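## Task

Exchange the cardboard box sitting in the open drawer of the short, narrow three-drawer file cabinet with the mug sitting in the open drawer of the wide three-drawer cabinet, then push every drawer fully closed. The task fails if the mug drops more than a few centimetres or is struck hard, or if the robot topples or finishes tilted. Both cabinets must remain roughly where they started, and nothing may count as done if it stays in place only because the robot is holding it at the end.

## Robot and tools

Robot: a Rainbow Robotics RB-Y1 in a physics simulation. It has a two-wheel drive base with two rear casters (0.66 m long, 0.58 m wide, front edge 0.10 m ahead of the wheel axle), a folding leg and torso, a head with cameras, and a left and a right arm, each ending in a parallel gripper. The base can drive straight and turn in place but cannot move sideways. Loose objects may occasionally get nudged by the scene.

Frames: the base frame sits on the floor midway between the drive wheels, x forward, y left, z up. The state reports chest, left_hand and right_hand in this frame. A hand point is midway between its finger pads; fingers point along the hand's -z and close along its x. The printed hand position can be off, more so when the arm reaches far. The odometry frame is where the base started; base_odometry counts wheel rotation only, so wheel slip looks like travel. Heading is positive to the left, range -3.142 to 3.142.

execute_actions: argument "actions" is a list holding one action or none (an empty list only reports state and images). An action may contain:
- "base": exactly one of {"translate_m": d}, a straight drive of d metres relative to the current base position, forward positive, -3 to 3; or {"rotate_rad": d}, an in-place turn of d radians relative to current heading, left/counter-clockwise positive, -3.2 to 3.2. A base move that would need more than 8.667 s is refused.
- "joints": a single object keyed by joint name covering all arms, torso and head together; each value is an absolute target, in radians (or metres for grippers). Ranges: torso_squat_rad 0 to 1.2 (bigger lowers the level chest); torso_shift_rad -0.3 to 0.6 (hips forward); torso_pitch_rad -0.2 to 1.4 (forward bow); torso_yaw_rad -1.5 to 1.5 (left positive). Per arm, with left_/right_ prefix: shoulder_pitch -2.356 to 2.356 (0 hangs, negative raises forward); shoulder_roll left 0 to 3.141, right -3.141 to 0 (away from the body); shoulder_yaw -2.094 to 2.094; elbow -2.617 to 0.01 (negative bends); forearm_roll -3.141 to 3.141; wrist_pitch -1.57 to 1.919 (negative tips hand forward); hand_roll -2.705 to 2.705; gripper_m 0 to 0.1 (pad gap). Yaw and roll signs are the same on both arms (positive = left / counter-clockwise seen from above). head_pan_rad -0.523 to 0.523 (left positive, relative to chest); head_tilt_rad -0.35 to 1.57 (positive looks down). Done tolerance is ±0.02, grippers ±0.004. Torso combos must also hold: squat+shift<=1.52; squat-shift+pitch<=1.57; shift+0.5pitch-0.4squat<=0.7; shift+0.3pitch-0.5squat<=0.39, otherwise the torso stops partway as off_target.
- "speeds": caps for this action: translate_m 0.05 to 0.4 m/s, rotate_rad 0.1 to 1.509 rad/s.
- "min_time_s": 0.1 to 8, the shortest duration for each arm and head motion.
"cameras" chooses images: head_camera, left_wrist_camera, right_wrist_camera, or all (default); [] gives none. Unknown keys or out-of-range numbers reject the call with no motion. Parts left out of an action may keep pushing to an older target without it being reported.

wait: {"seconds": 0 to 10}; commands nothing and returns state and images. zoom_image: {"camera", "region": [x0,y0,x1,y1]} in pixels of that camera's latest image, origin top-left, at most 504x504. finished_scene: {"scene": n}; ends the scene permanently and reports success, then gives the next task.

Result lines: base_status and joint_status per motion. "done"; "off_target" (rested short, may still push); "limit_stop_at_<name>"; "contact_stop" (torso or arm met hard resistance); "time_out"; "stopped_with_arm"; "limit_stop_at_own_body" (self-collision guard halted it before touching). Contact_stop, time_out or stopped_with_arm on one member halts its whole group (torso group, each arm group) and clears their targets. "joint command not followed" with a "cause:" line means arm targets were withheld by the collision check; the gripper still moves, and withheld targets may be retried later. on_its_own lists what wasn't commanded; "held at" is a held target. A stop ends the remaining calls in that reply. TORQUE FAULT or OVER-TEMPERATURE FAULT freezes the robot for a while; resend targets afterwards. MOTOR HOT warns of heating from holding loads.

Practical notes: to grip, command an opening at least 0.005 m narrower than the object; off_target is then normal. After any stop, back off first in its own action, arms before torso. Special case: if both hands share an object and the torso contact-stops immediately with nothing in the way, resend every arm joint at its reported position, then retry the torso. The base keeps driving into furniture; the bent leg can poke past the front edge and may shove the robot backward unnoticed. Each arm carries up to 3 kg; heavy loads held far forward can tip the robot. Never let the arms strike or press each other. Avoid dropping the mug, shoving cabinets, and leaving anything held by the robot. The robot holds its last command while you decide.

Each tool is called after "Emit:" by a JSON object that holds its "method" and its "body".

## Session

Emit:
{"method": "execute_actions", "body": {"actions": []}}

Scene clock: 0.00 s.
base_odometry: x=+0.000 y=+0.000 heading=+0.000 (m, m, rad; odometry frame)
base_status: not commanded
joint_positions: torso_squat_rad=+0.350 torso_shift_rad=-0.001 torso_pitch_rad=+0.000 torso_yaw_rad=+0.000 left_shoulder_pitch_rad=-0.007 left_shoulder_roll_rad=+0.015 left_shoulder_yaw_rad=+0.004 left_elbow_rad=-0.164 left_forearm_roll_rad=+0.054 left_wrist_pitch_rad=-0.003 left_hand_roll_rad=+0.009 left_gripper_m=+0.099 right_shoulder_pitch_rad=-0.034 right_shoulder_roll_rad=-0.038 right_shoulder_yaw_rad=+0.018 right_elbow_rad=-0.214 right_forearm_roll_rad=-0.002 right_wrist_pitch_rad=-0.003 right_hand_roll_rad=-0.034 right_gripper_m=+0.100 head_pan_rad=+0.000 head_tilt_rad=+0.400
joint_status: not commanded
chest: x=-0.2287 y=+0.0007 z=+1.2475 quat_wxyz=(+1.000, -0.001, +0.000, +0.000) (m; base frame)
left_hand: x=-0.1428 y=+0.2314 z=+0.5669 quat_wxyz=(+0.996, +0.004, -0.087, +0.032) (m; base frame)
right_hand: x=-0.0993 y=-0.2459 z=+0.5742 quat_wxyz=(+0.992, -0.016, -0.125, -0.001) (m; base frame)
pictures: head_camera, left_wrist_camera, right_wrist_camera
Images, in order (width x height): head_camera 896x504, left_wrist_camera 644x364, right_wrist_camera 644x364.

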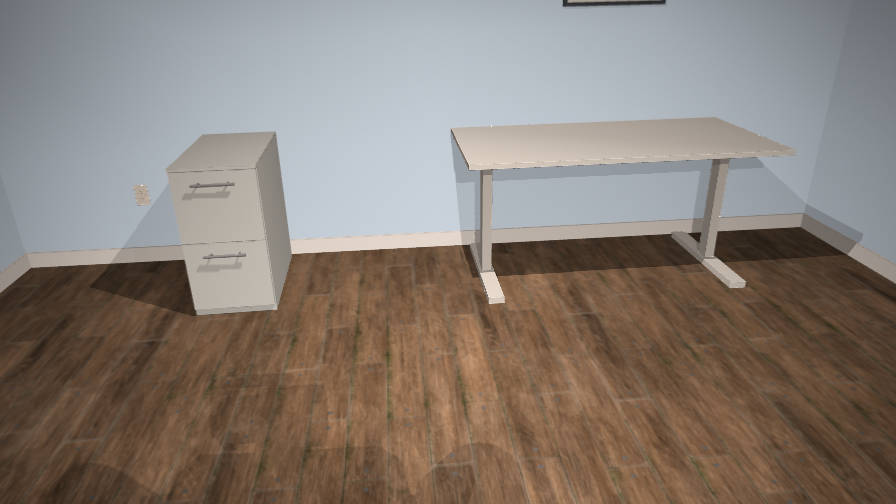

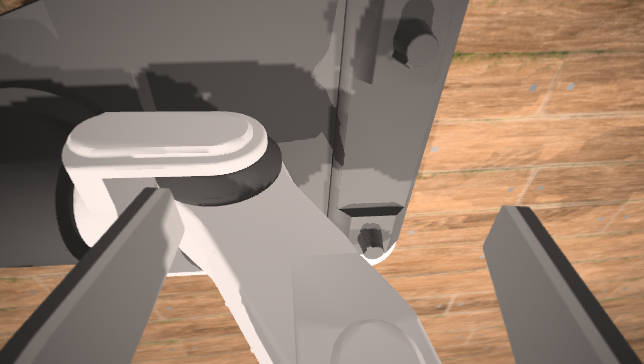

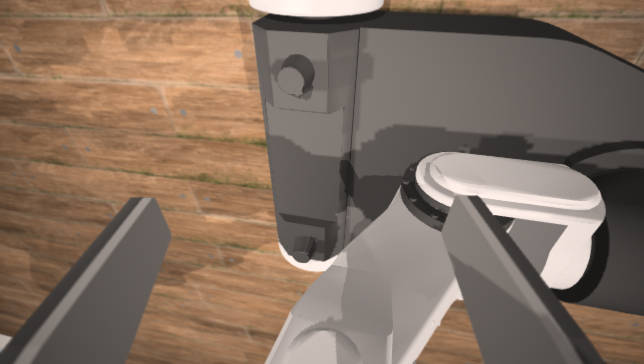

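Emit:
{"method": "execute_actions", "body": {"actions": [{"base":{"rotate_rad":2.1}}], "cameras": ["head_camera"]}}

Emit:
{"method": "execute_actions", "body": {"actions": [{"base":{"rotate_rad":2.1}}], "cameras": ["head_camera"]}}

Scene clock: 5.10 s.
base_odometry: x=+0.000 y=+0.000 heading=+2.099 (m, m, rad; odometry frame)
base_status: done
joint_positions: torso_squat_rad=+0.350 torso_shift_rad=-0.001 torso_pitch_rad=-0.001 torso_yaw_rad=+0.000 left_shoulder_pitch_rad=-0.007 left_shoulder_roll_rad=+0.015 left_shoulder_yaw_rad=+0.004 left_elbow_rad=-0.164 left_forearm_roll_rad=+0.054 left_wrist_pitch_rad=-0.003 left_hand_roll_rad=+0.009 left_gripper_m=+0.099 right_shoulder_pitch_rad=-0.034 right_shoulder_roll_rad=-0.038 right_shoulder_yaw_rad=+0.018 right_elbow_rad=-0.214 right_forearm_roll_rad=-0.002 right_wrist_pitch_rad=-0.003 right_hand_roll_rad=-0.034 right_gripper_m=+0.100 head_pan_rad=+0.000 head_tilt_rad=+0.400
joint_status: not commanded
chest: x=-0.2288 y=+0.0007 z=+1.2475 quat_wxyz=(+1.000, -0.001, +0.000, +0.000) (m; base frame)
left_hand: x=-0.1428 y=+0.2314 z=+0.5669 quat_wxyz=(+0.996, +0.004, -0.087, +0.032) (m; base frame)
right_hand: x=-0.0993 y=-0.2460 z=+0.5742 quat_wxyz=(+0.992, -0.016, -0.125, -0.001) (m; base frame)
pictures: head_camera
Images, in order (width x height): head_camera 896x504.

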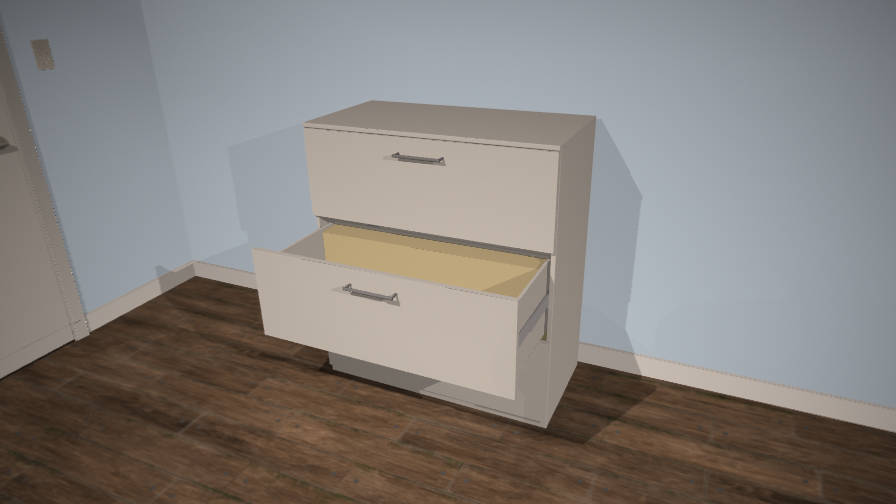

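Scene clock: 9.67 s.
base_odometry: x=+0.000 y=+0.000 heading=-2.084 (m, m, rad; odometry frame)
base_status: done
joint_positions: torso_squat_rad=+0.350 torso_shift_rad=-0.001 torso_pitch_rad=-0.001 torso_yaw_rad=+0.000 left_shoulder_pitch_rad=-0.007 left_shoulder_roll_rad=+0.015 left_shoulder_yaw_rad=+0.004 left_elbow_rad=-0.164 left_forearm_roll_rad=+0.054 left_wrist_pitch_rad=-0.003 left_hand_roll_rad=+0.009 left_gripper_m=+0.099 right_shoulder_pitch_rad=-0.034 right_shoulder_roll_rad=-0.038 right_shoulder_yaw_rad=+0.018 right_elbow_rad=-0.214 right_forearm_roll_rad=-0.002 right_wrist_pitch_rad=-0.003 right_hand_roll_rad=-0.034 right_gripper_m=+0.100 head_pan_rad=+0.000 head_tilt_rad=+0.400
joint_status: not commanded
chest: x=-0.2288 y=+0.0007 z=+1.2475 quat_wxyz=(+1.000, -0.001, +0.000, +0.000) (m; base frame)
left_hand: x=-0.1428 y=+0.2314 z=+0.5669 quat_wxyz=(+0.996, +0.004, -0.087, +0.032) (m; base frame)
right_hand: x=-0.0993 y=-0.2460 z=+0.5742 quat_wxyz=(+0.992, -0.016, -0.125, -0.001) (m; base frame)
pictures: head_camera
Images, in order (width x height): head_camera 896x504.

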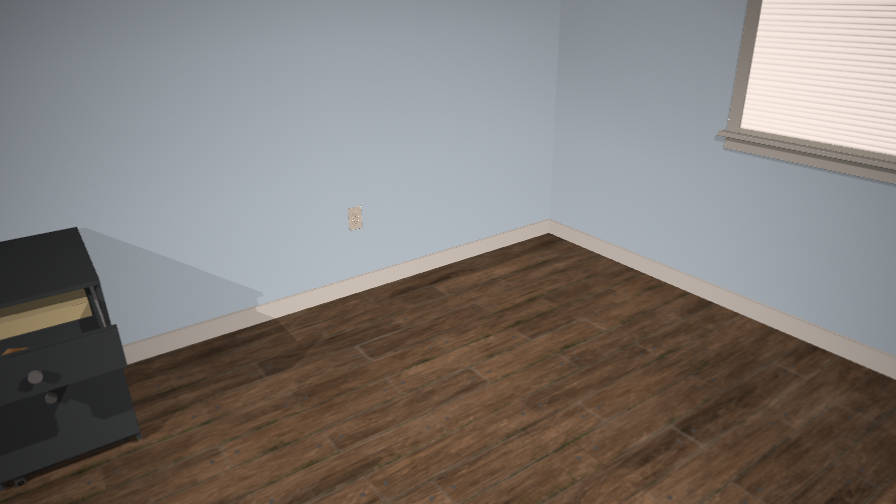

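Emit:
{"method": "execute_actions", "body": {"actions": [{"base":{"rotate_rad":-0.7}}], "cameras": ["head_camera"]}}

Scene clock: 12.67 s.
base_odometry: x=+0.000 y=+0.000 heading=-2.784 (m, m, rad; odometry frame)
base_status: done
joint_positions: torso_squat_rad=+0.350 torso_shift_rad=-0.001 torso_pitch_rad=-0.001 torso_yaw_rad=+0.000 left_shoulder_pitch_rad=-0.007 left_shoulder_roll_rad=+0.015 left_shoulder_yaw_rad=+0.004 left_elbow_rad=-0.164 left_forearm_roll_rad=+0.054 left_wrist_pitch_rad=-0.003 left_hand_roll_rad=+0.009 left_gripper_m=+0.099 right_shoulder_pitch_rad=-0.034 right_shoulder_roll_rad=-0.038 right_shoulder_yaw_rad=+0.018 right_elbow_rad=-0.214 right_forearm_roll_rad=-0.002 right_wrist_pitch_rad=-0.003 right_hand_roll_rad=-0.034 right_gripper_m=+0.100 head_pan_rad=+0.000 head_tilt_rad=+0.400
joint_status: not commanded
chest: x=-0.2288 y=+0.0007 z=+1.2475 quat_wxyz=(+1.000, -0.001, +0.000, +0.000) (m; base frame)
left_hand: x=-0.1428 y=+0.2314 z=+0.5669 quat_wxyz=(+0.996, +0.004, -0.087, +0.032) (m; base frame)
right_hand: x=-0.0993 y=-0.2459 z=+0.5742 quat_wxyz=(+0.992, -0.016, -0.125, -0.001) (m; base frame)
pictures: head_camera
Images, in order (width x height): head_camera 896x504.

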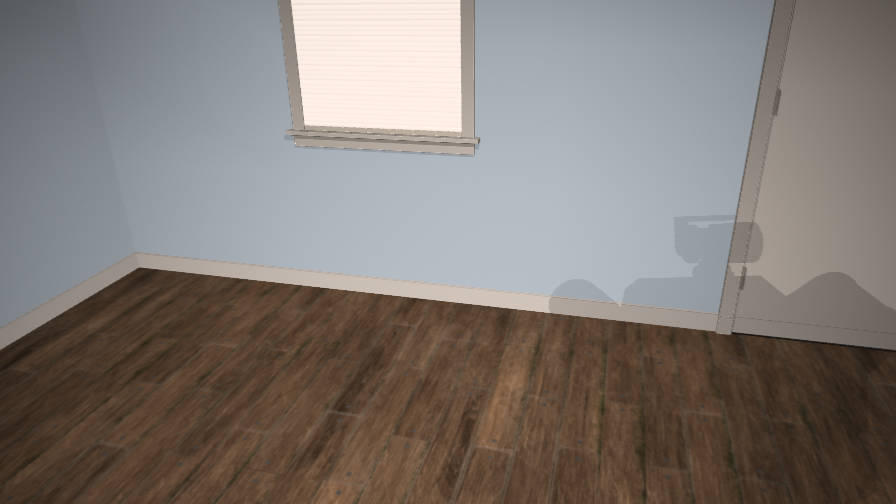

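Wrong way.

Emit:
{"method": "execute_actions", "body": {"actions": [{"base":{"rotate_rad":1.4},"joints":{"head_tilt_rad":0.6}}], "cameras": ["head_camera"]}}

Scene clock: 16.73 s.
base_odometry: x=+0.000 y=+0.000 heading=-1.384 (m, m, rad; odometry frame)
base_status: done
joint_positions: torso_squat_rad=+0.350 torso_shift_rad=-0.001 torso_pitch_rad=-0.001 torso_yaw_rad=+0.000 left_shoulder_pitch_rad=-0.007 left_shoulder_roll_rad=+0.015 left_shoulder_yaw_rad=+0.004 left_elbow_rad=-0.164 left_forearm_roll_rad=+0.054 left_wrist_pitch_rad=-0.003 left_hand_roll_rad=+0.009 left_gripper_m=+0.099 right_shoulder_pitch_rad=-0.034 right_shoulder_roll_rad=-0.038 right_shoulder_yaw_rad=+0.018 right_elbow_rad=-0.214 right_forearm_roll_rad=-0.002 right_wrist_pitch_rad=-0.003 right_hand_roll_rad=-0.034 right_gripper_m=+0.100 head_pan_rad=+0.000 head_tilt_rad=+0.600
joint_status: all done
chest: x=-0.2288 y=+0.0007 z=+1.2475 quat_wxyz=(+1.000, -0.001, +0.000, +0.000) (m; base frame)
left_hand: x=-0.1428 y=+0.2314 z=+0.5669 quat_wxyz=(+0.996, +0.004, -0.087, +0.032) (m; base frame)
right_hand: x=-0.0993 y=-0.2460 z=+0.5742 quat_wxyz=(+0.992, -0.016, -0.125, -0.001) (m; base frame)
pictures: head_camera
Images, in order (width x height): head_camera 896x504.

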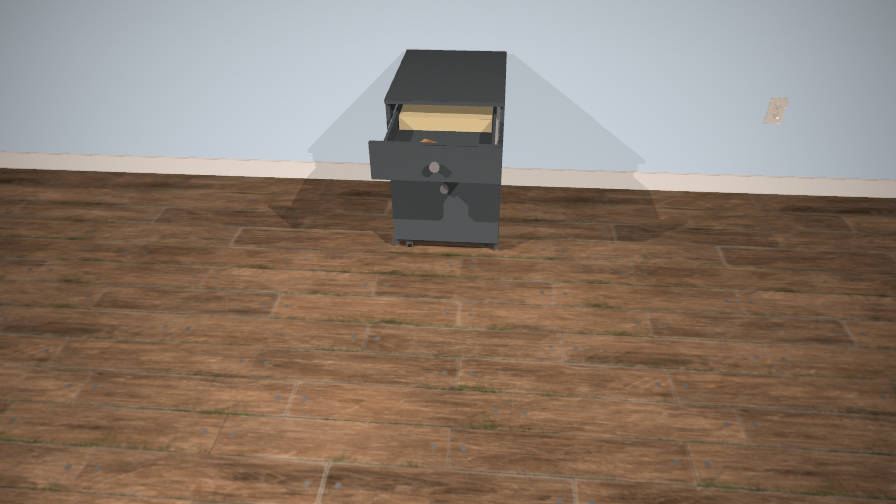

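Emit:
{"method": "execute_actions", "body": {"actions": [{"base":{"rotate_rad":-0.15}}], "cameras": []}}

Emit:
{"method": "execute_actions", "body": {"actions": [{"base":{"translate_m":1.0},"joints":{"head_tilt_rad":0.9}}], "cameras": ["head_camera"]}}

Scene clock: 18.90 s.
base_odometry: x=+0.000 y=+0.000 heading=-1.534 (m, m, rad; odometry frame)
base_status: done
joint_positions: torso_squat_rad=+0.350 torso_shift_rad=-0.001 torso_pitch_rad=-0.001 torso_yaw_rad=+0.000 left_shoulder_pitch_rad=-0.007 left_shoulder_roll_rad=+0.015 left_shoulder_yaw_rad=+0.004 left_elbow_rad=-0.164 left_forearm_roll_rad=+0.054 left_wrist_pitch_rad=-0.003 left_hand_roll_rad=+0.009 left_gripper_m=+0.099 right_shoulder_pitch_rad=-0.034 right_shoulder_roll_rad=-0.038 right_shoulder_yaw_rad=+0.018 right_elbow_rad=-0.214 right_forearm_roll_rad=-0.002 right_wrist_pitch_rad=-0.003 right_hand_roll_rad=-0.034 right_gripper_m=+0.100 head_pan_rad=+0.000 head_tilt_rad=+0.600
joint_status: not commanded
chest: x=-0.2288 y=+0.0007 z=+1.2475 quat_wxyz=(+1.000, -0.001, +0.000, +0.000) (m; base frame)
left_hand: x=-0.1428 y=+0.2314 z=+0.5669 quat_wxyz=(+0.996, +0.004, -0.087, +0.032) (m; base frame)
right_hand: x=-0.0993 y=-0.2459 z=+0.5742 quat_wxyz=(+0.992, -0.016, -0.125, -0.001) (m; base frame)
pictures: none
No camera images: the call's "cameras" was empty. Leave "cameras" out to get every camera's image.

Scene clock: 22.90 s.
base_odometry: x=+0.039 y=-1.000 heading=-1.532 (m, m, rad; odometry frame)
base_status: done
joint_positions: torso_squat_rad=+0.350 torso_shift_rad=-0.001 torso_pitch_rad=+0.000 torso_yaw_rad=+0.000 left_shoulder_pitch_rad=-0.007 left_shoulder_roll_rad=+0.015 left_shoulder_yaw_rad=+0.004 left_elbow_rad=-0.165 left_forearm_roll_rad=+0.054 left_wrist_pitch_rad=-0.003 left_hand_roll_rad=+0.009 left_gripper_m=+0.099 right_shoulder_pitch_rad=-0.034 right_shoulder_roll_rad=-0.038 right_shoulder_yaw_rad=+0.018 right_elbow_rad=-0.214 right_forearm_roll_rad=-0.002 right_wrist_pitch_rad=-0.003 right_hand_roll_rad=-0.034 right_gripper_m=+0.100 head_pan_rad=+0.000 head_tilt_rad=+0.900
joint_status: all done
chest: x=-0.2287 y=+0.0007 z=+1.2475 quat_wxyz=(+1.000, -0.001, +0.000, +0.000) (m; base frame)
left_hand: x=-0.1428 y=+0.2314 z=+0.5669 quat_wxyz=(+0.996, +0.004, -0.087, +0.032) (m; base frame)
right_hand: x=-0.0993 y=-0.2459 z=+0.5742 quat_wxyz=(+0.992, -0.016, -0.125, -0.001) (m; base frame)
pictures: head_camera
Images, in order (width x height): head_camera 896x504.

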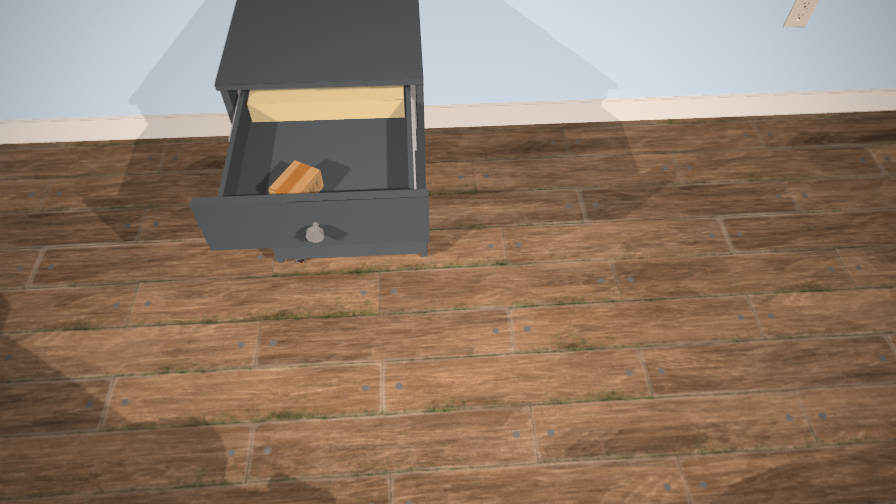

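Emit:
{"method": "execute_actions", "body": {"actions": [{"base":{"translate_m":0.4},"joints":{"torso_pitch_rad":0.5,"head_tilt_rad":0.7,"left_shoulder_pitch_rad":-1.0,"left_shoulder_roll_rad":0.25,"left_elbow_rad":-0.7,"left_wrist_pitch_rad":1.2}}]}}

Scene clock: 26.27 s.
base_odometry: x=+0.055 y=-1.399 heading=-1.530 (m, m, rad; odometry frame)
base_status: done
joint_positions: torso_squat_rad=+0.350 torso_shift_rad=-0.001 torso_pitch_rad=+0.500 torso_yaw_rad=+0.000 left_shoulder_pitch_rad=-1.000 left_shoulder_roll_rad=+0.250 left_shoulder_yaw_rad=+0.004 left_elbow_rad=-0.700 left_forearm_roll_rad=+0.054 left_wrist_pitch_rad=+1.200 left_hand_roll_rad=+0.009 left_gripper_m=+0.099 right_shoulder_pitch_rad=-0.034 right_shoulder_roll_rad=-0.038 right_shoulder_yaw_rad=+0.018 right_elbow_rad=-0.214 right_forearm_roll_rad=-0.002 right_wrist_pitch_rad=-0.003 right_hand_roll_rad=-0.034 right_gripper_m=+0.100 head_pan_rad=+0.000 head_tilt_rad=+0.700
joint_status: all done
chest: x=-0.0802 y=+0.0007 z=+1.2096 quat_wxyz=(+0.969, -0.001, +0.247, +0.000) (m; base frame)
left_hand: x=+0.3391 y=+0.2545 z=+0.6971 quat_wxyz=(+0.992, +0.083, +0.008, -0.090) (m; base frame)
right_hand: x=-0.2898 y=-0.2459 z=+0.5568 quat_wxyz=(+0.992, -0.016, +0.125, +0.003) (m; base frame)
pictures: head_camera, left_wrist_camera, right_wrist_camera
Images, in order (width x height): head_camera 896x504, left_wrist_camera 644x364, right_wrist_camera 644x364.

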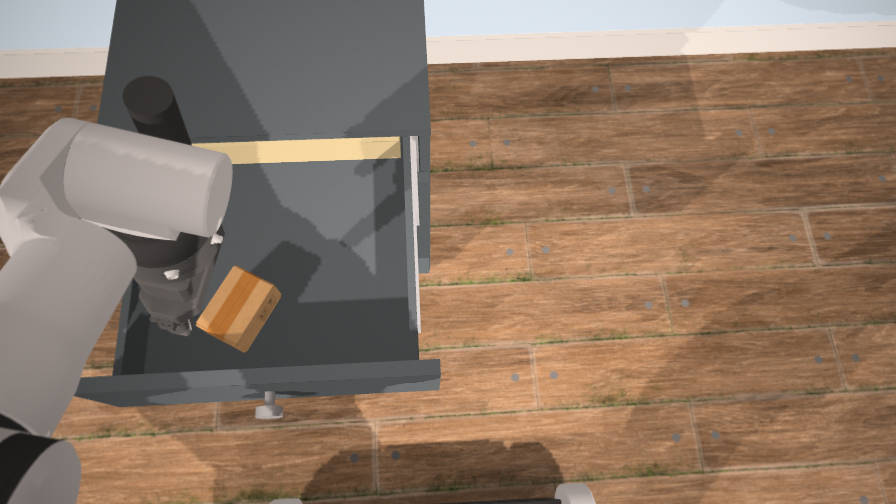

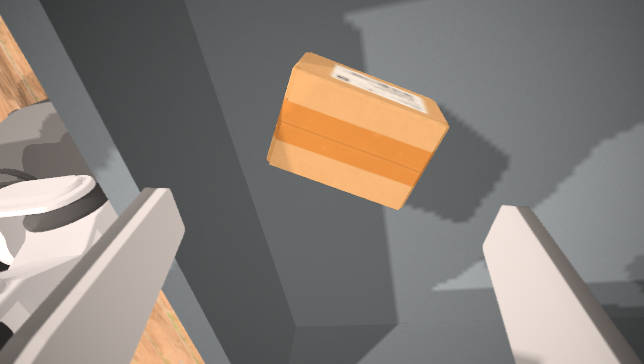

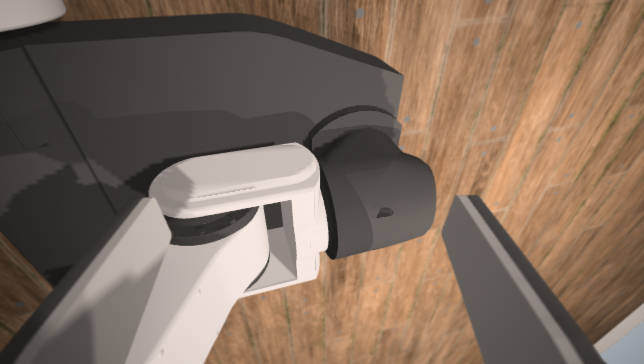

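Emit:
{"method": "execute_actions", "body": {"actions": [{"joints":{"left_hand_roll_rad":1.2,"torso_squat_rad":0.5}}], "cameras": ["head_camera","left_wrist_camera"]}}

Scene clock: 28.40 s.
base_odometry: x=+0.055 y=-1.399 heading=-1.530 (m, m, rad; odometry frame)
base_status: not commanded
joint_positions: torso_squat_rad=+0.500 torso_shift_rad=-0.001 torso_pitch_rad=+0.500 torso_yaw_rad=+0.000 left_shoulder_pitch_rad=-1.000 left_shoulder_roll_rad=+0.250 left_shoulder_yaw_rad=+0.004 left_elbow_rad=-0.700 left_forearm_roll_rad=+0.054 left_wrist_pitch_rad=+1.200 left_hand_roll_rad=+1.200 left_gripper_m=+0.099 right_shoulder_pitch_rad=-0.034 right_shoulder_roll_rad=-0.038 right_shoulder_yaw_rad=+0.018 right_elbow_rad=-0.214 right_forearm_roll_rad=-0.002 right_wrist_pitch_rad=-0.003 right_hand_roll_rad=-0.034 right_gripper_m=+0.100 head_pan_rad=+0.000 head_tilt_rad=+0.700
joint_status: all done
chest: x=-0.0802 y=+0.0007 z=+1.1663 quat_wxyz=(+0.969, -0.001, +0.247, +0.000) (m; base frame)
left_hand: x=+0.3392 y=+0.2545 z=+0.6539 quat_wxyz=(+0.872, +0.073, -0.040, +0.482) (m; base frame)
right_hand: x=-0.2897 y=-0.2460 z=+0.5136 quat_wxyz=(+0.992, -0.016, +0.125, +0.003) (m; base frame)
pictures: head_camera, left_wrist_camera
Images, in order (width x height): head_camera 896x504, left_wrist_camera 644x364.

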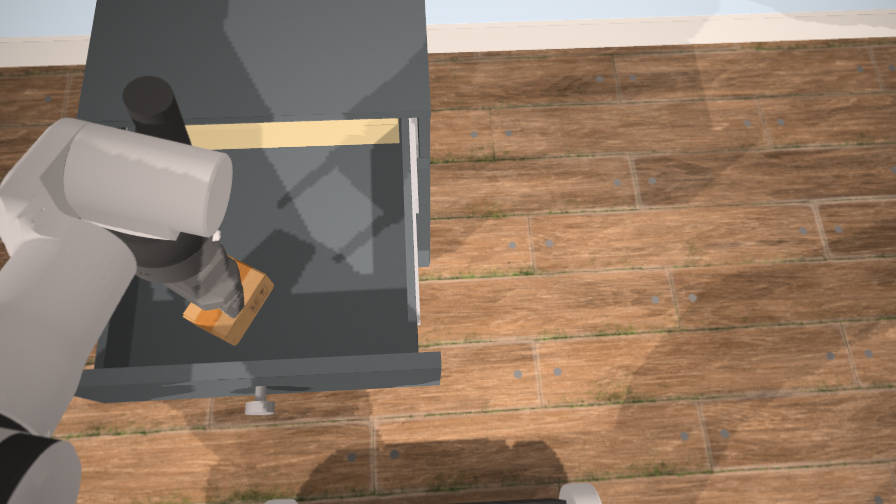

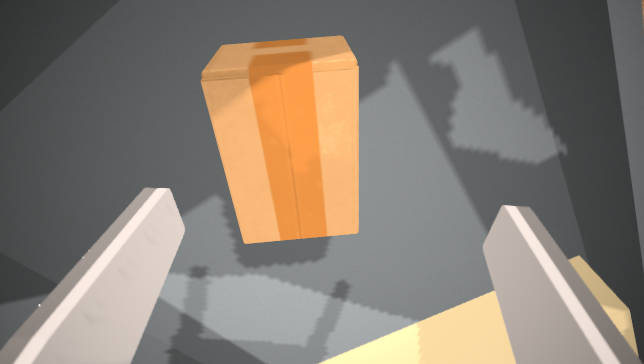

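Emit:
{"method": "execute_actions", "body": {"actions": [{"joints":{"left_shoulder_roll_rad":0.22,"torso_squat_rad":0.68}}], "cameras": ["left_wrist_camera"]}}

Scene clock: 30.07 s.
base_odometry: x=+0.055 y=-1.399 heading=-1.530 (m, m, rad; odometry frame)
base_status: not commanded
joint_positions: torso_squat_rad=+0.680 torso_shift_rad=-0.001 torso_pitch_rad=+0.500 torso_yaw_rad=+0.000 left_shoulder_pitch_rad=-1.000 left_shoulder_roll_rad=+0.220 left_shoulder_yaw_rad=+0.004 left_elbow_rad=-0.700 left_forearm_roll_rad=+0.054 left_wrist_pitch_rad=+1.200 left_hand_roll_rad=+1.200 left_gripper_m=+0.099 right_shoulder_pitch_rad=-0.034 right_shoulder_roll_rad=-0.038 right_shoulder_yaw_rad=+0.018 right_elbow_rad=-0.214 right_forearm_roll_rad=-0.002 right_wrist_pitch_rad=-0.003 right_hand_roll_rad=-0.034 right_gripper_m=+0.100 head_pan_rad=+0.000 head_tilt_rad=+0.700
joint_status: all done
chest: x=-0.0801 y=+0.0006 z=+1.0963 quat_wxyz=(+0.969, -0.001, +0.247, +0.000) (m; base frame)
left_hand: x=+0.3345 y=+0.2345 z=+0.5800 quat_wxyz=(+0.876, +0.064, -0.030, +0.476) (m; base frame)
right_hand: x=-0.2898 y=-0.2460 z=+0.4436 quat_wxyz=(+0.992, -0.016, +0.125, +0.003) (m; base frame)
pictures: left_wrist_camera
Images, in order (width x height): left_wrist_camera 644x364.

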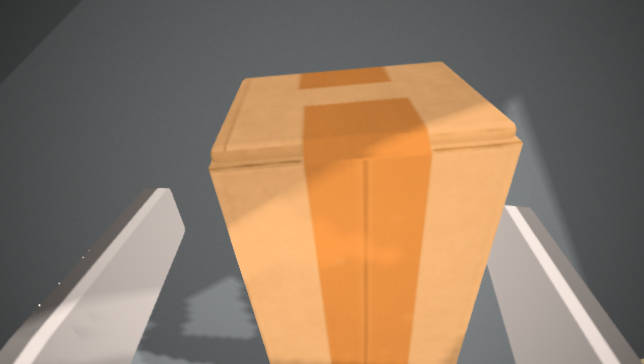

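Emit:
{"method": "execute_actions", "body": {"actions": [{"joints":{"left_shoulder_roll_rad":0.24}}], "cameras": []}}

Emit:
{"method": "execute_actions", "body": {"actions": [{"joints":{"torso_squat_rad":0.77}}], "cameras": ["left_wrist_camera"]}}

Emit:
{"method": "execute_actions", "body": {"actions": [{"joints":{"left_gripper_m":0.03}}], "cameras": ["left_wrist_camera"]}}

Emit:
{"method": "execute_actions", "body": {"actions": [{"joints":{"torso_squat_rad":0.35}}], "cameras": ["head_camera"]}}

Scene clock: 31.33 s.
base_odometry: x=+0.055 y=-1.399 heading=-1.530 (m, m, rad; odometry frame)
base_status: not commanded
joint_positions: torso_squat_rad=+0.680 torso_shift_rad=-0.001 torso_pitch_rad=+0.500 torso_yaw_rad=+0.000 left_shoulder_pitch_rad=-1.000 left_shoulder_roll_rad=+0.240 left_shoulder_yaw_rad=+0.004 left_elbow_rad=-0.700 left_forearm_roll_rad=+0.054 left_wrist_pitch_rad=+1.200 left_hand_roll_rad=+1.200 left_gripper_m=+0.099 right_shoulder_pitch_rad=-0.034 right_shoulder_roll_rad=-0.038 right_shoulder_yaw_rad=+0.018 right_elbow_rad=-0.214 right_forearm_roll_rad=-0.002 right_wrist_pitch_rad=-0.003 right_hand_roll_rad=-0.034 right_gripper_m=+0.100 head_pan_rad=+0.000 head_tilt_rad=+0.700
joint_status: all done
chest: x=-0.0801 y=+0.0007 z=+1.0963 quat_wxyz=(+0.969, -0.001, +0.247, +0.000) (m; base frame)
left_hand: x=+0.3377 y=+0.2478 z=+0.5825 quat_wxyz=(+0.874, +0.070, -0.036, +0.480) (m; base frame)
right_hand: x=-0.2898 y=-0.2460 z=+0.4436 quat_wxyz=(+0.992, -0.016, +0.125, +0.003) (m; base frame)
pictures: none
No camera images: the call's "cameras" was empty. Leave "cameras" out to get every camera's image.

Scene clock: 32.70 s.
base_odometry: x=+0.055 y=-1.399 heading=-1.530 (m, m, rad; odometry frame)
base_status: not commanded
joint_positions: torso_squat_rad=+0.737 torso_shift_rad=-0.004 torso_pitch_rad=+0.492 torso_yaw_rad=+0.000 left_shoulder_pitch_rad=-1.006 left_shoulder_roll_rad=+0.242 left_shoulder_yaw_rad=+0.005 left_elbow_rad=-0.704 left_forearm_roll_rad=+0.054 left_wrist_pitch_rad=+1.200 left_hand_roll_rad=+1.200 left_gripper_m=+0.099 right_shoulder_pitch_rad=-0.034 right_shoulder_roll_rad=-0.038 right_shoulder_yaw_rad=+0.018 right_elbow_rad=-0.214 right_forearm_roll_rad=-0.002 right_wrist_pitch_rad=-0.003 right_hand_roll_rad=-0.034 right_gripper_m=+0.100 head_pan_rad=+0.000 head_tilt_rad=+0.700
joint_status: torso_squat_rad contact_stop (moved +0.057 of +0.090)
on_its_own: torso_squat_rad is held at +0.737, not at your +0.770, since a contact_stop
chest: x=-0.0836 y=+0.0003 z=+1.0715 quat_wxyz=(+0.970, +0.000, +0.244, +0.000) (m; base frame)
left_hand: x=+0.3431 y=+0.2475 z=+0.5645 quat_wxyz=(+0.874, +0.066, -0.044, +0.480) (m; base frame)
right_hand: x=-0.2881 y=-0.2458 z=+0.4169 quat_wxyz=(+0.993, -0.015, +0.121, +0.003) (m; base frame)
pictures: left_wrist_camera
Images, in order (width x height): left_wrist_camera 644x364.

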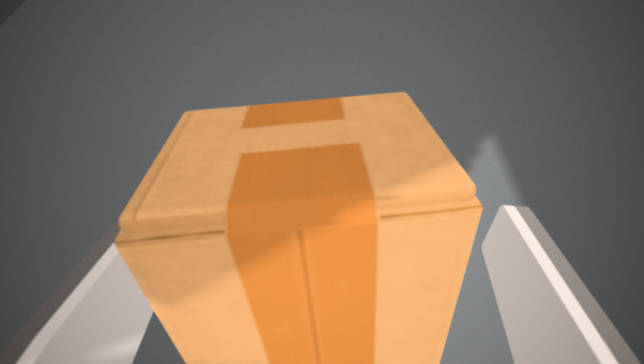

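not run: a stop came earlier in this reply.

not run: a stop came earlier in this reply.

Hit floor probably. Back off slightly and grip.

Emit:
{"method": "execute_actions", "body": {"actions": [{"joints":{"torso_squat_rad":0.72}}], "cameras": []}}

Emit:
{"method": "execute_actions", "body": {"actions": [{"joints":{"left_gripper_m":0.03}}], "cameras": ["left_wrist_camera"]}}

Emit:
{"method": "execute_actions", "body": {"actions": [{"joints":{"torso_squat_rad":0.35}}], "cameras": ["head_camera"]}}

Scene clock: 33.80 s.
base_odometry: x=+0.055 y=-1.399 heading=-1.530 (m, m, rad; odometry frame)
base_status: not commanded
joint_positions: torso_squat_rad=+0.720 torso_shift_rad=-0.003 torso_pitch_rad=+0.495 torso_yaw_rad=+0.000 left_shoulder_pitch_rad=-1.000 left_shoulder_roll_rad=+0.240 left_shoulder_yaw_rad=+0.005 left_elbow_rad=-0.700 left_forearm_roll_rad=+0.054 left_wrist_pitch_rad=+1.200 left_hand_roll_rad=+1.200 left_gripper_m=+0.099 right_shoulder_pitch_rad=-0.034 right_shoulder_roll_rad=-0.038 right_shoulder_yaw_rad=+0.018 right_elbow_rad=-0.214 right_forearm_roll_rad=-0.002 right_wrist_pitch_rad=-0.003 right_hand_roll_rad=-0.034 right_gripper_m=+0.100 head_pan_rad=+0.000 head_tilt_rad=+0.700
joint_status: all done
chest: x=-0.0825 y=+0.0006 z=+1.0791 quat_wxyz=(+0.970, -0.001, +0.245, +0.000) (m; base frame)
left_hand: x=+0.3381 y=+0.2482 z=+0.5677 quat_wxyz=(+0.873, +0.069, -0.039, +0.481) (m; base frame)
right_hand: x=-0.2887 y=-0.2459 z=+0.4252 quat_wxyz=(+0.992, -0.016, +0.122, +0.003) (m; base frame)
pictures: none
No camera images: the call's "cameras" was empty. Leave "cameras" out to get every camera's image.

Scene clock: 34.97 s.
base_odometry: x=+0.055 y=-1.399 heading=-1.530 (m, m, rad; odometry frame)
base_status: not commanded
joint_positions: torso_squat_rad=+0.720 torso_shift_rad=-0.003 torso_pitch_rad=+0.495 torso_yaw_rad=+0.000 left_shoulder_pitch_rad=-1.000 left_shoulder_roll_rad=+0.240 left_shoulder_yaw_rad=+0.005 left_elbow_rad=-0.700 left_forearm_roll_rad=+0.054 left_wrist_pitch_rad=+1.200 left_hand_roll_rad=+1.200 left_gripper_m=+0.063 right_shoulder_pitch_rad=-0.034 right_shoulder_roll_rad=-0.038 right_shoulder_yaw_rad=+0.018 right_elbow_rad=-0.214 right_forearm_roll_rad=-0.002 right_wrist_pitch_rad=-0.003 right_hand_roll_rad=-0.034 right_gripper_m=+0.100 head_pan_rad=+0.000 head_tilt_rad=+0.700
joint_status: left_gripper_m off_target (ended at +0.063, target +0.030)
chest: x=-0.0825 y=+0.0006 z=+1.0791 quat_wxyz=(+0.970, -0.001, +0.245, +0.000) (m; base frame)
left_hand: x=+0.3381 y=+0.2482 z=+0.5677 quat_wxyz=(+0.873, +0.069, -0.039, +0.481) (m; base frame)
right_hand: x=-0.2887 y=-0.2459 z=+0.4252 quat_wxyz=(+0.992, -0.016, +0.122, +0.003) (m; base frame)
pictures: left_wrist_camera
Images, in order (width x height): left_wrist_camera 644x364.

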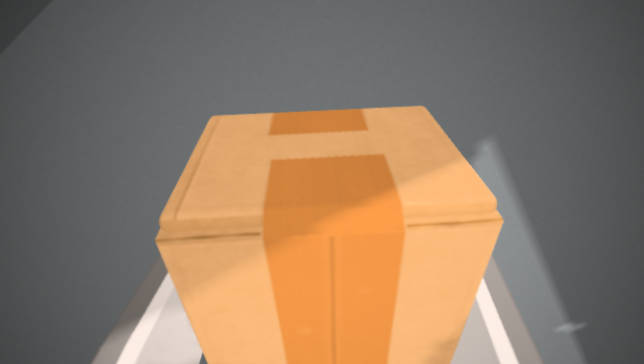

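Scene clock: 36.97 s.
base_odometry: x=+0.055 y=-1.399 heading=-1.530 (m, m, rad; odometry frame)
base_status: not commanded
joint_positions: torso_squat_rad=+0.350 torso_shift_rad=-0.003 torso_pitch_rad=+0.495 torso_yaw_rad=+0.000 left_shoulder_pitch_rad=-1.000 left_shoulder_roll_rad=+0.240 left_shoulder_yaw_rad=+0.005 left_elbow_rad=-0.700 left_forearm_roll_rad=+0.054 left_wrist_pitch_rad=+1.200 left_hand_roll_rad=+1.200 left_gripper_m=+0.061 right_shoulder_pitch_rad=-0.034 right_shoulder_roll_rad=-0.038 right_shoulder_yaw_rad=+0.018 right_elbow_rad=-0.214 right_forearm_roll_rad=-0.002 right_wrist_pitch_rad=-0.003 right_hand_roll_rad=-0.034 right_gripper_m=+0.100 head_pan_rad=+0.000 head_tilt_rad=+0.700
joint_status: all done
chest: x=-0.0828 y=+0.0006 z=+1.2104 quat_wxyz=(+0.970, -0.001, +0.245, +0.000) (m; base frame)
left_hand: x=+0.3375 y=+0.2482 z=+0.6988 quat_wxyz=(+0.873, +0.069, -0.039, +0.481) (m; base frame)
right_hand: x=-0.2891 y=-0.2458 z=+0.5565 quat_wxyz=(+0.992, -0.016, +0.123, +0.003) (m; base frame)
pictures: head_camera
Images, in order (width x height): head_camera 896x504.

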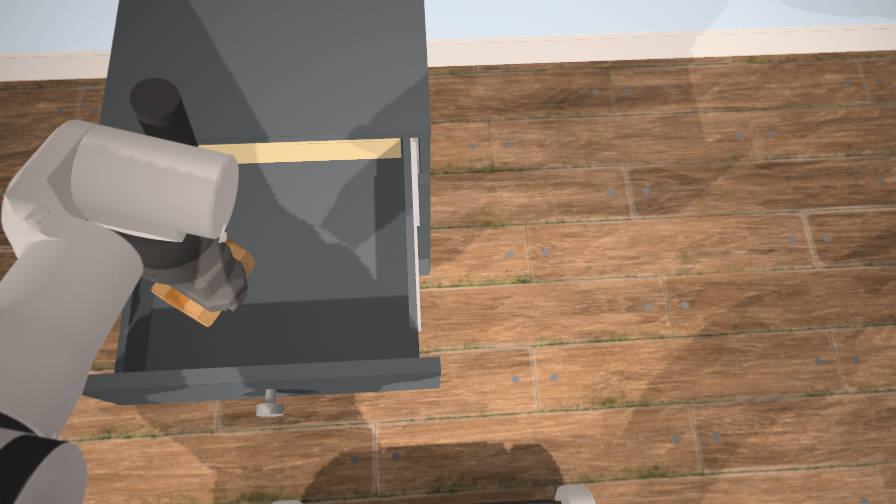

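Emit:
{"method": "execute_actions", "body": {"actions": [{"base":{"translate_m":-0.4},"joints":{"torso_squat_rad":0.1,"head_tilt_rad":0.3}}], "cameras": []}}

Emit:
{"method": "execute_actions", "body": {"actions": [{"base":{"rotate_rad":-2.69}}], "cameras": []}}

Emit:
{"method": "execute_actions", "body": {"actions": [{"base":{"translate_m":1.3}}], "cameras": []}}

Emit:
{"method": "execute_actions", "body": {"actions": [{"base":{"rotate_rad":-0.46}}], "cameras": ["head_camera"]}}

Scene clock: 40.87 s.
base_odometry: x=+0.038 y=-1.000 heading=-1.528 (m, m, rad; odometry frame)
base_status: done
joint_positions: torso_squat_rad=+0.100 torso_shift_rad=-0.003 torso_pitch_rad=+0.495 torso_yaw_rad=+0.000 left_shoulder_pitch_rad=-1.000 left_shoulder_roll_rad=+0.240 left_shoulder_yaw_rad=+0.005 left_elbow_rad=-0.700 left_forearm_roll_rad=+0.054 left_wrist_pitch_rad=+1.200 left_hand_roll_rad=+1.200 left_gripper_m=+0.061 right_shoulder_pitch_rad=-0.034 right_shoulder_roll_rad=-0.038 right_shoulder_yaw_rad=+0.018 right_elbow_rad=-0.214 right_forearm_roll_rad=-0.002 right_wrist_pitch_rad=-0.003 right_hand_roll_rad=-0.034 right_gripper_m=+0.100 head_pan_rad=+0.000 head_tilt_rad=+0.300
joint_status: all done
chest: x=-0.0829 y=+0.0007 z=+1.2493 quat_wxyz=(+0.970, -0.001, +0.245, +0.000) (m; base frame)
left_hand: x=+0.3373 y=+0.2483 z=+0.7376 quat_wxyz=(+0.873, +0.069, -0.039, +0.481) (m; base frame)
right_hand: x=-0.2892 y=-0.2459 z=+0.5955 quat_wxyz=(+0.992, -0.016, +0.123, +0.003) (m; base frame)
pictures: none
No camera images: the call's "cameras" was empty. Leave "cameras" out to get every camera's image.

Scene clock: 45.83 s.
base_odometry: x=+0.038 y=-0.999 heading=+2.065 (m, m, rad; odometry frame)
base_status: done
joint_positions: torso_squat_rad=+0.100 torso_shift_rad=-0.003 torso_pitch_rad=+0.495 torso_yaw_rad=+0.000 left_shoulder_pitch_rad=-1.000 left_shoulder_roll_rad=+0.240 left_shoulder_yaw_rad=+0.005 left_elbow_rad=-0.700 left_forearm_roll_rad=+0.054 left_wrist_pitch_rad=+1.200 left_hand_roll_rad=+1.200 left_gripper_m=+0.061 right_shoulder_pitch_rad=-0.034 right_shoulder_roll_rad=-0.038 right_shoulder_yaw_rad=+0.018 right_elbow_rad=-0.214 right_forearm_roll_rad=-0.002 right_wrist_pitch_rad=-0.003 right_hand_roll_rad=-0.034 right_gripper_m=+0.100 head_pan_rad=+0.000 head_tilt_rad=+0.300
joint_status: not commanded
chest: x=-0.0829 y=+0.0007 z=+1.2493 quat_wxyz=(+0.970, -0.001, +0.245, +0.000) (m; base frame)
left_hand: x=+0.3373 y=+0.2483 z=+0.7376 quat_wxyz=(+0.873, +0.069, -0.039, +0.481) (m; base frame)
right_hand: x=-0.2892 y=-0.2459 z=+0.5955 quat_wxyz=(+0.992, -0.016, +0.123, +0.003) (m; base frame)
pictures: none
No camera images: the call's "cameras" was empty. Leave "cameras" out to get every camera's image.

Scene clock: 50.43 s.
base_odometry: x=-0.578 y=+0.145 heading=+2.065 (m, m, rad; odometry frame)
base_status: done
joint_positions: torso_squat_rad=+0.100 torso_shift_rad=-0.003 torso_pitch_rad=+0.495 torso_yaw_rad=+0.000 left_shoulder_pitch_rad=-1.000 left_shoulder_roll_rad=+0.240 left_shoulder_yaw_rad=+0.005 left_elbow_rad=-0.700 left_forearm_roll_rad=+0.054 left_wrist_pitch_rad=+1.200 left_hand_roll_rad=+1.200 left_gripper_m=+0.061 right_shoulder_pitch_rad=-0.034 right_shoulder_roll_rad=-0.038 right_shoulder_yaw_rad=+0.018 right_elbow_rad=-0.214 right_forearm_roll_rad=-0.002 right_wrist_pitch_rad=-0.003 right_hand_roll_rad=-0.034 right_gripper_m=+0.100 head_pan_rad=+0.000 head_tilt_rad=+0.300
joint_status: not commanded
chest: x=-0.0829 y=+0.0007 z=+1.2493 quat_wxyz=(+0.970, -0.001, +0.245, +0.000) (m; base frame)
left_hand: x=+0.3373 y=+0.2482 z=+0.7376 quat_wxyz=(+0.873, +0.069, -0.039, +0.481) (m; base frame)
right_hand: x=-0.2891 y=-0.2459 z=+0.5954 quat_wxyz=(+0.992, -0.016, +0.123, +0.003) (m; base frame)
pictures: none
No camera images: the call's "cameras" was empty. Leave "cameras" out to get every camera's image.

Scene clock: 52.67 s.
base_odometry: x=-0.578 y=+0.145 heading=+1.605 (m, m, rad; odometry frame)
base_status: done
joint_positions: torso_squat_rad=+0.100 torso_shift_rad=-0.003 torso_pitch_rad=+0.495 torso_yaw_rad=+0.000 left_shoulder_pitch_rad=-1.000 left_shoulder_roll_rad=+0.240 left_shoulder_yaw_rad=+0.005 left_elbow_rad=-0.700 left_forearm_roll_rad=+0.054 left_wrist_pitch_rad=+1.200 left_hand_roll_rad=+1.200 left_gripper_m=+0.061 right_shoulder_pitch_rad=-0.034 right_shoulder_roll_rad=-0.038 right_shoulder_yaw_rad=+0.018 right_elbow_rad=-0.214 right_forearm_roll_rad=-0.002 right_wrist_pitch_rad=-0.003 right_hand_roll_rad=-0.034 right_gripper_m=+0.100 head_pan_rad=+0.000 head_tilt_rad=+0.300
joint_status: not commanded
chest: x=-0.0829 y=+0.0007 z=+1.2493 quat_wxyz=(+0.970, -0.001, +0.245, +0.000) (m; base frame)
left_hand: x=+0.3373 y=+0.2482 z=+0.7376 quat_wxyz=(+0.873, +0.069, -0.039, +0.481) (m; base frame)
right_hand: x=-0.2891 y=-0.2459 z=+0.5954 quat_wxyz=(+0.992, -0.016, +0.123, +0.003) (m; base frame)
pictures: head_camera
Images, in order (width x height): head_camera 896x504.

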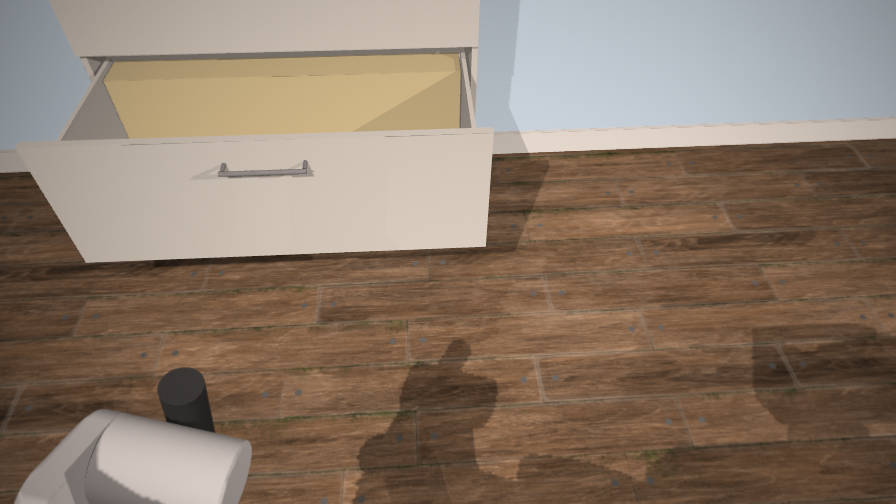

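Emit:
{"method": "execute_actions", "body": {"actions": [{"base":{"rotate_rad":0.55},"joints":{"left_shoulder_pitch_rad":-1.4,"left_wrist_pitch_rad":1.6,"right_shoulder_pitch_rad":-1.4,"right_wrist_pitch_rad":1.6,"right_elbow_rad":-0.7,"right_shoulder_roll_rad":-0.24}}], "cameras": []}}

Emit:
{"method": "execute_actions", "body": {"actions": [{"base":{"translate_m":0.6}}], "cameras": []}}

Emit:
{"method": "execute_actions", "body": {"actions": [{"base":{"rotate_rad":-0.55},"joints":{"head_tilt_rad":0.6}}]}}

Scene clock: 55.93 s.
base_odometry: x=-0.578 y=+0.145 heading=+2.154 (m, m, rad; odometry frame)
base_status: done
joint_positions: torso_squat_rad=+0.100 torso_shift_rad=-0.003 torso_pitch_rad=+0.495 torso_yaw_rad=+0.000 left_shoulder_pitch_rad=-1.400 left_shoulder_roll_rad=+0.240 left_shoulder_yaw_rad=+0.005 left_elbow_rad=-0.700 left_forearm_roll_rad=+0.054 left_wrist_pitch_rad=+1.600 left_hand_roll_rad=+1.200 left_gripper_m=+0.061 right_shoulder_pitch_rad=-1.400 right_shoulder_roll_rad=-0.240 right_shoulder_yaw_rad=+0.018 right_elbow_rad=-0.700 right_forearm_roll_rad=-0.002 right_wrist_pitch_rad=+1.600 right_hand_roll_rad=-0.034 right_gripper_m=+0.100 head_pan_rad=+0.000 head_tilt_rad=+0.300
joint_status: all done
chest: x=-0.0829 y=+0.0007 z=+1.2493 quat_wxyz=(+0.970, -0.001, +0.245, +0.000) (m; base frame)
left_hand: x=+0.4352 y=+0.1834 z=+0.9057 quat_wxyz=(+0.885, +0.080, -0.042, +0.456) (m; base frame)
right_hand: x=+0.4388 y=-0.1936 z=+0.9091 quat_wxyz=(+0.985, -0.126, +0.004, +0.114) (m; base frame)
pictures: none
No camera images: the call's "cameras" was empty. Leave "cameras" out to get every camera's image.

Scene clock: 58.80 s.
base_odometry: x=-0.909 y=+0.645 heading=+2.155 (m, m, rad; odometry frame)
base_status: done
joint_positions: torso_squat_rad=+0.100 torso_shift_rad=-0.003 torso_pitch_rad=+0.495 torso_yaw_rad=+0.000 left_shoulder_pitch_rad=-1.400 left_shoulder_roll_rad=+0.240 left_shoulder_yaw_rad=+0.005 left_elbow_rad=-0.700 left_forearm_roll_rad=+0.054 left_wrist_pitch_rad=+1.600 left_hand_roll_rad=+1.200 left_gripper_m=+0.061 right_shoulder_pitch_rad=-1.400 right_shoulder_roll_rad=-0.240 right_shoulder_yaw_rad=+0.018 right_elbow_rad=-0.700 right_forearm_roll_rad=-0.002 right_wrist_pitch_rad=+1.600 right_hand_roll_rad=-0.034 right_gripper_m=+0.100 head_pan_rad=+0.000 head_tilt_rad=+0.300
joint_status: not commanded
chest: x=-0.0829 y=+0.0007 z=+1.2493 quat_wxyz=(+0.970, -0.001, +0.245, +0.000) (m; base frame)
left_hand: x=+0.4352 y=+0.1834 z=+0.9056 quat_wxyz=(+0.885, +0.080, -0.042, +0.456) (m; base frame)
right_hand: x=+0.4387 y=-0.1937 z=+0.9089 quat_wxyz=(+0.985, -0.126, +0.004, +0.114) (m; base frame)
pictures: none
No camera images: the call's "cameras" was empty. Leave "cameras" out to get every camera's image.

Scene clock: 61.23 s.
base_odometry: x=-0.909 y=+0.645 heading=+1.606 (m, m, rad; odometry frame)
base_status: done
joint_positions: torso_squat_rad=+0.100 torso_shift_rad=-0.003 torso_pitch_rad=+0.495 torso_yaw_rad=+0.000 left_shoulder_pitch_rad=-1.400 left_shoulder_roll_rad=+0.240 left_shoulder_yaw_rad=+0.005 left_elbow_rad=-0.700 left_forearm_roll_rad=+0.054 left_wrist_pitch_rad=+1.600 left_hand_roll_rad=+1.200 left_gripper_m=+0.061 right_shoulder_pitch_rad=-1.400 right_shoulder_roll_rad=-0.240 right_shoulder_yaw_rad=+0.018 right_elbow_rad=-0.700 right_forearm_roll_rad=-0.002 right_wrist_pitch_rad=+1.600 right_hand_roll_rad=-0.034 right_gripper_m=+0.100 head_pan_rad=+0.000 head_tilt_rad=+0.600
joint_status: all done
chest: x=-0.0829 y=+0.0007 z=+1.2493 quat_wxyz=(+0.970, -0.001, +0.245, +0.000) (m; base frame)
left_hand: x=+0.4352 y=+0.1833 z=+0.9056 quat_wxyz=(+0.885, +0.080, -0.042, +0.456) (m; base frame)
right_hand: x=+0.4387 y=-0.1937 z=+0.9089 quat_wxyz=(+0.985, -0.126, +0.004, +0.114) (m; base frame)
pictures: head_camera, left_wrist_camera, right_wrist_camera
Images, in order (width x height): head_camera 896x504, left_wrist_camera 644x364, right_wrist_camera 644x364.

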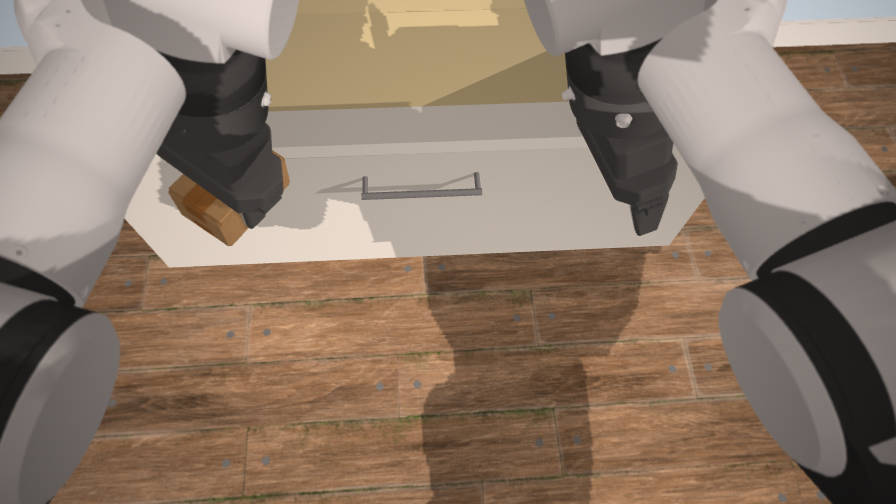

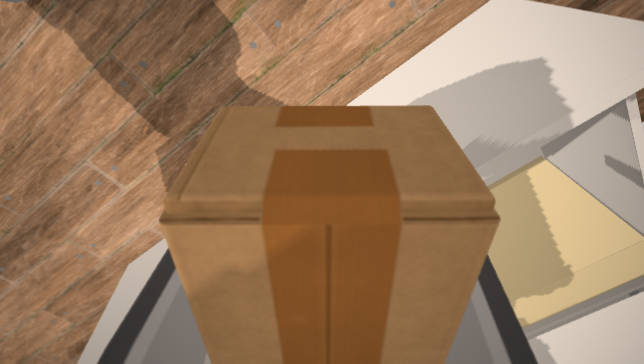

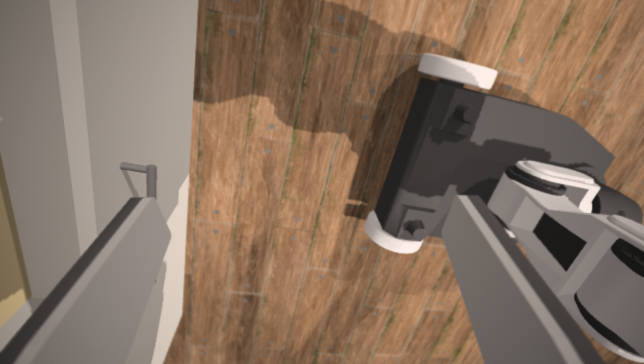

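Front at ~0.5. Drive 0.25.

Emit:
{"method": "execute_actions", "body": {"actions": [{"base":{"translate_m":0.27},"joints":{"head_tilt_rad":0.75}}]}}

Scene clock: 64.00 s.
base_odometry: x=-0.918 y=+0.915 heading=+1.605 (m, m, rad; odometry frame)
base_status: done
joint_positions: torso_squat_rad=+0.100 torso_shift_rad=-0.003 torso_pitch_rad=+0.495 torso_yaw_rad=+0.000 left_shoulder_pitch_rad=-1.400 left_shoulder_roll_rad=+0.240 left_shoulder_yaw_rad=+0.005 left_elbow_rad=-0.700 left_forearm_roll_rad=+0.054 left_wrist_pitch_rad=+1.600 left_hand_roll_rad=+1.200 left_gripper_m=+0.061 right_shoulder_pitch_rad=-1.400 right_shoulder_roll_rad=-0.240 right_shoulder_yaw_rad=+0.018 right_elbow_rad=-0.700 right_forearm_roll_rad=-0.002 right_wrist_pitch_rad=+1.600 right_hand_roll_rad=-0.034 right_gripper_m=+0.100 head_pan_rad=+0.000 head_tilt_rad=+0.750
joint_status: all done
chest: x=-0.0829 y=+0.0007 z=+1.2493 quat_wxyz=(+0.970, -0.001, +0.245, +0.000) (m; base frame)
left_hand: x=+0.4352 y=+0.1833 z=+0.9056 quat_wxyz=(+0.885, +0.080, -0.042, +0.456) (m; base frame)
right_hand: x=+0.4387 y=-0.1937 z=+0.9089 quat_wxyz=(+0.985, -0.126, +0.004, +0.114) (m; base frame)
pictures: head_camera, left_wrist_camera, right_wrist_camera
Images, in order (width x height): head_camera 896x504, left_wrist_camera 644x364, right_wrist_camera 644x364.

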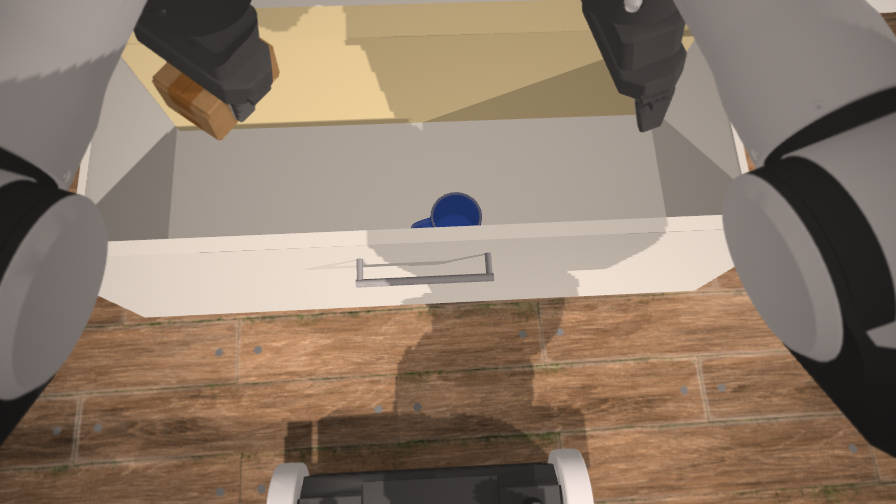

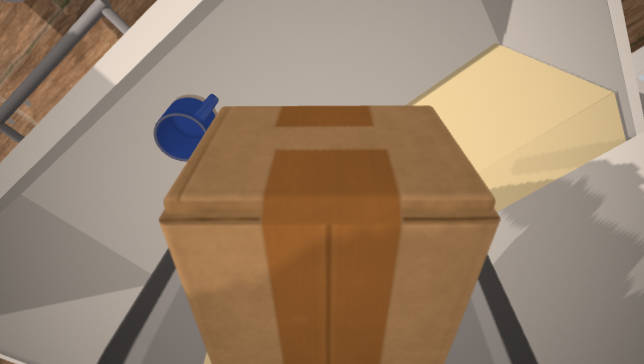

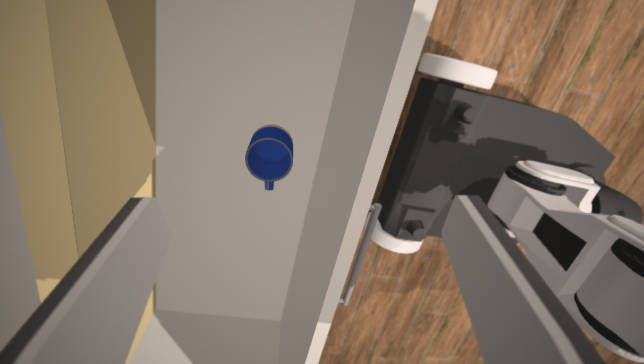

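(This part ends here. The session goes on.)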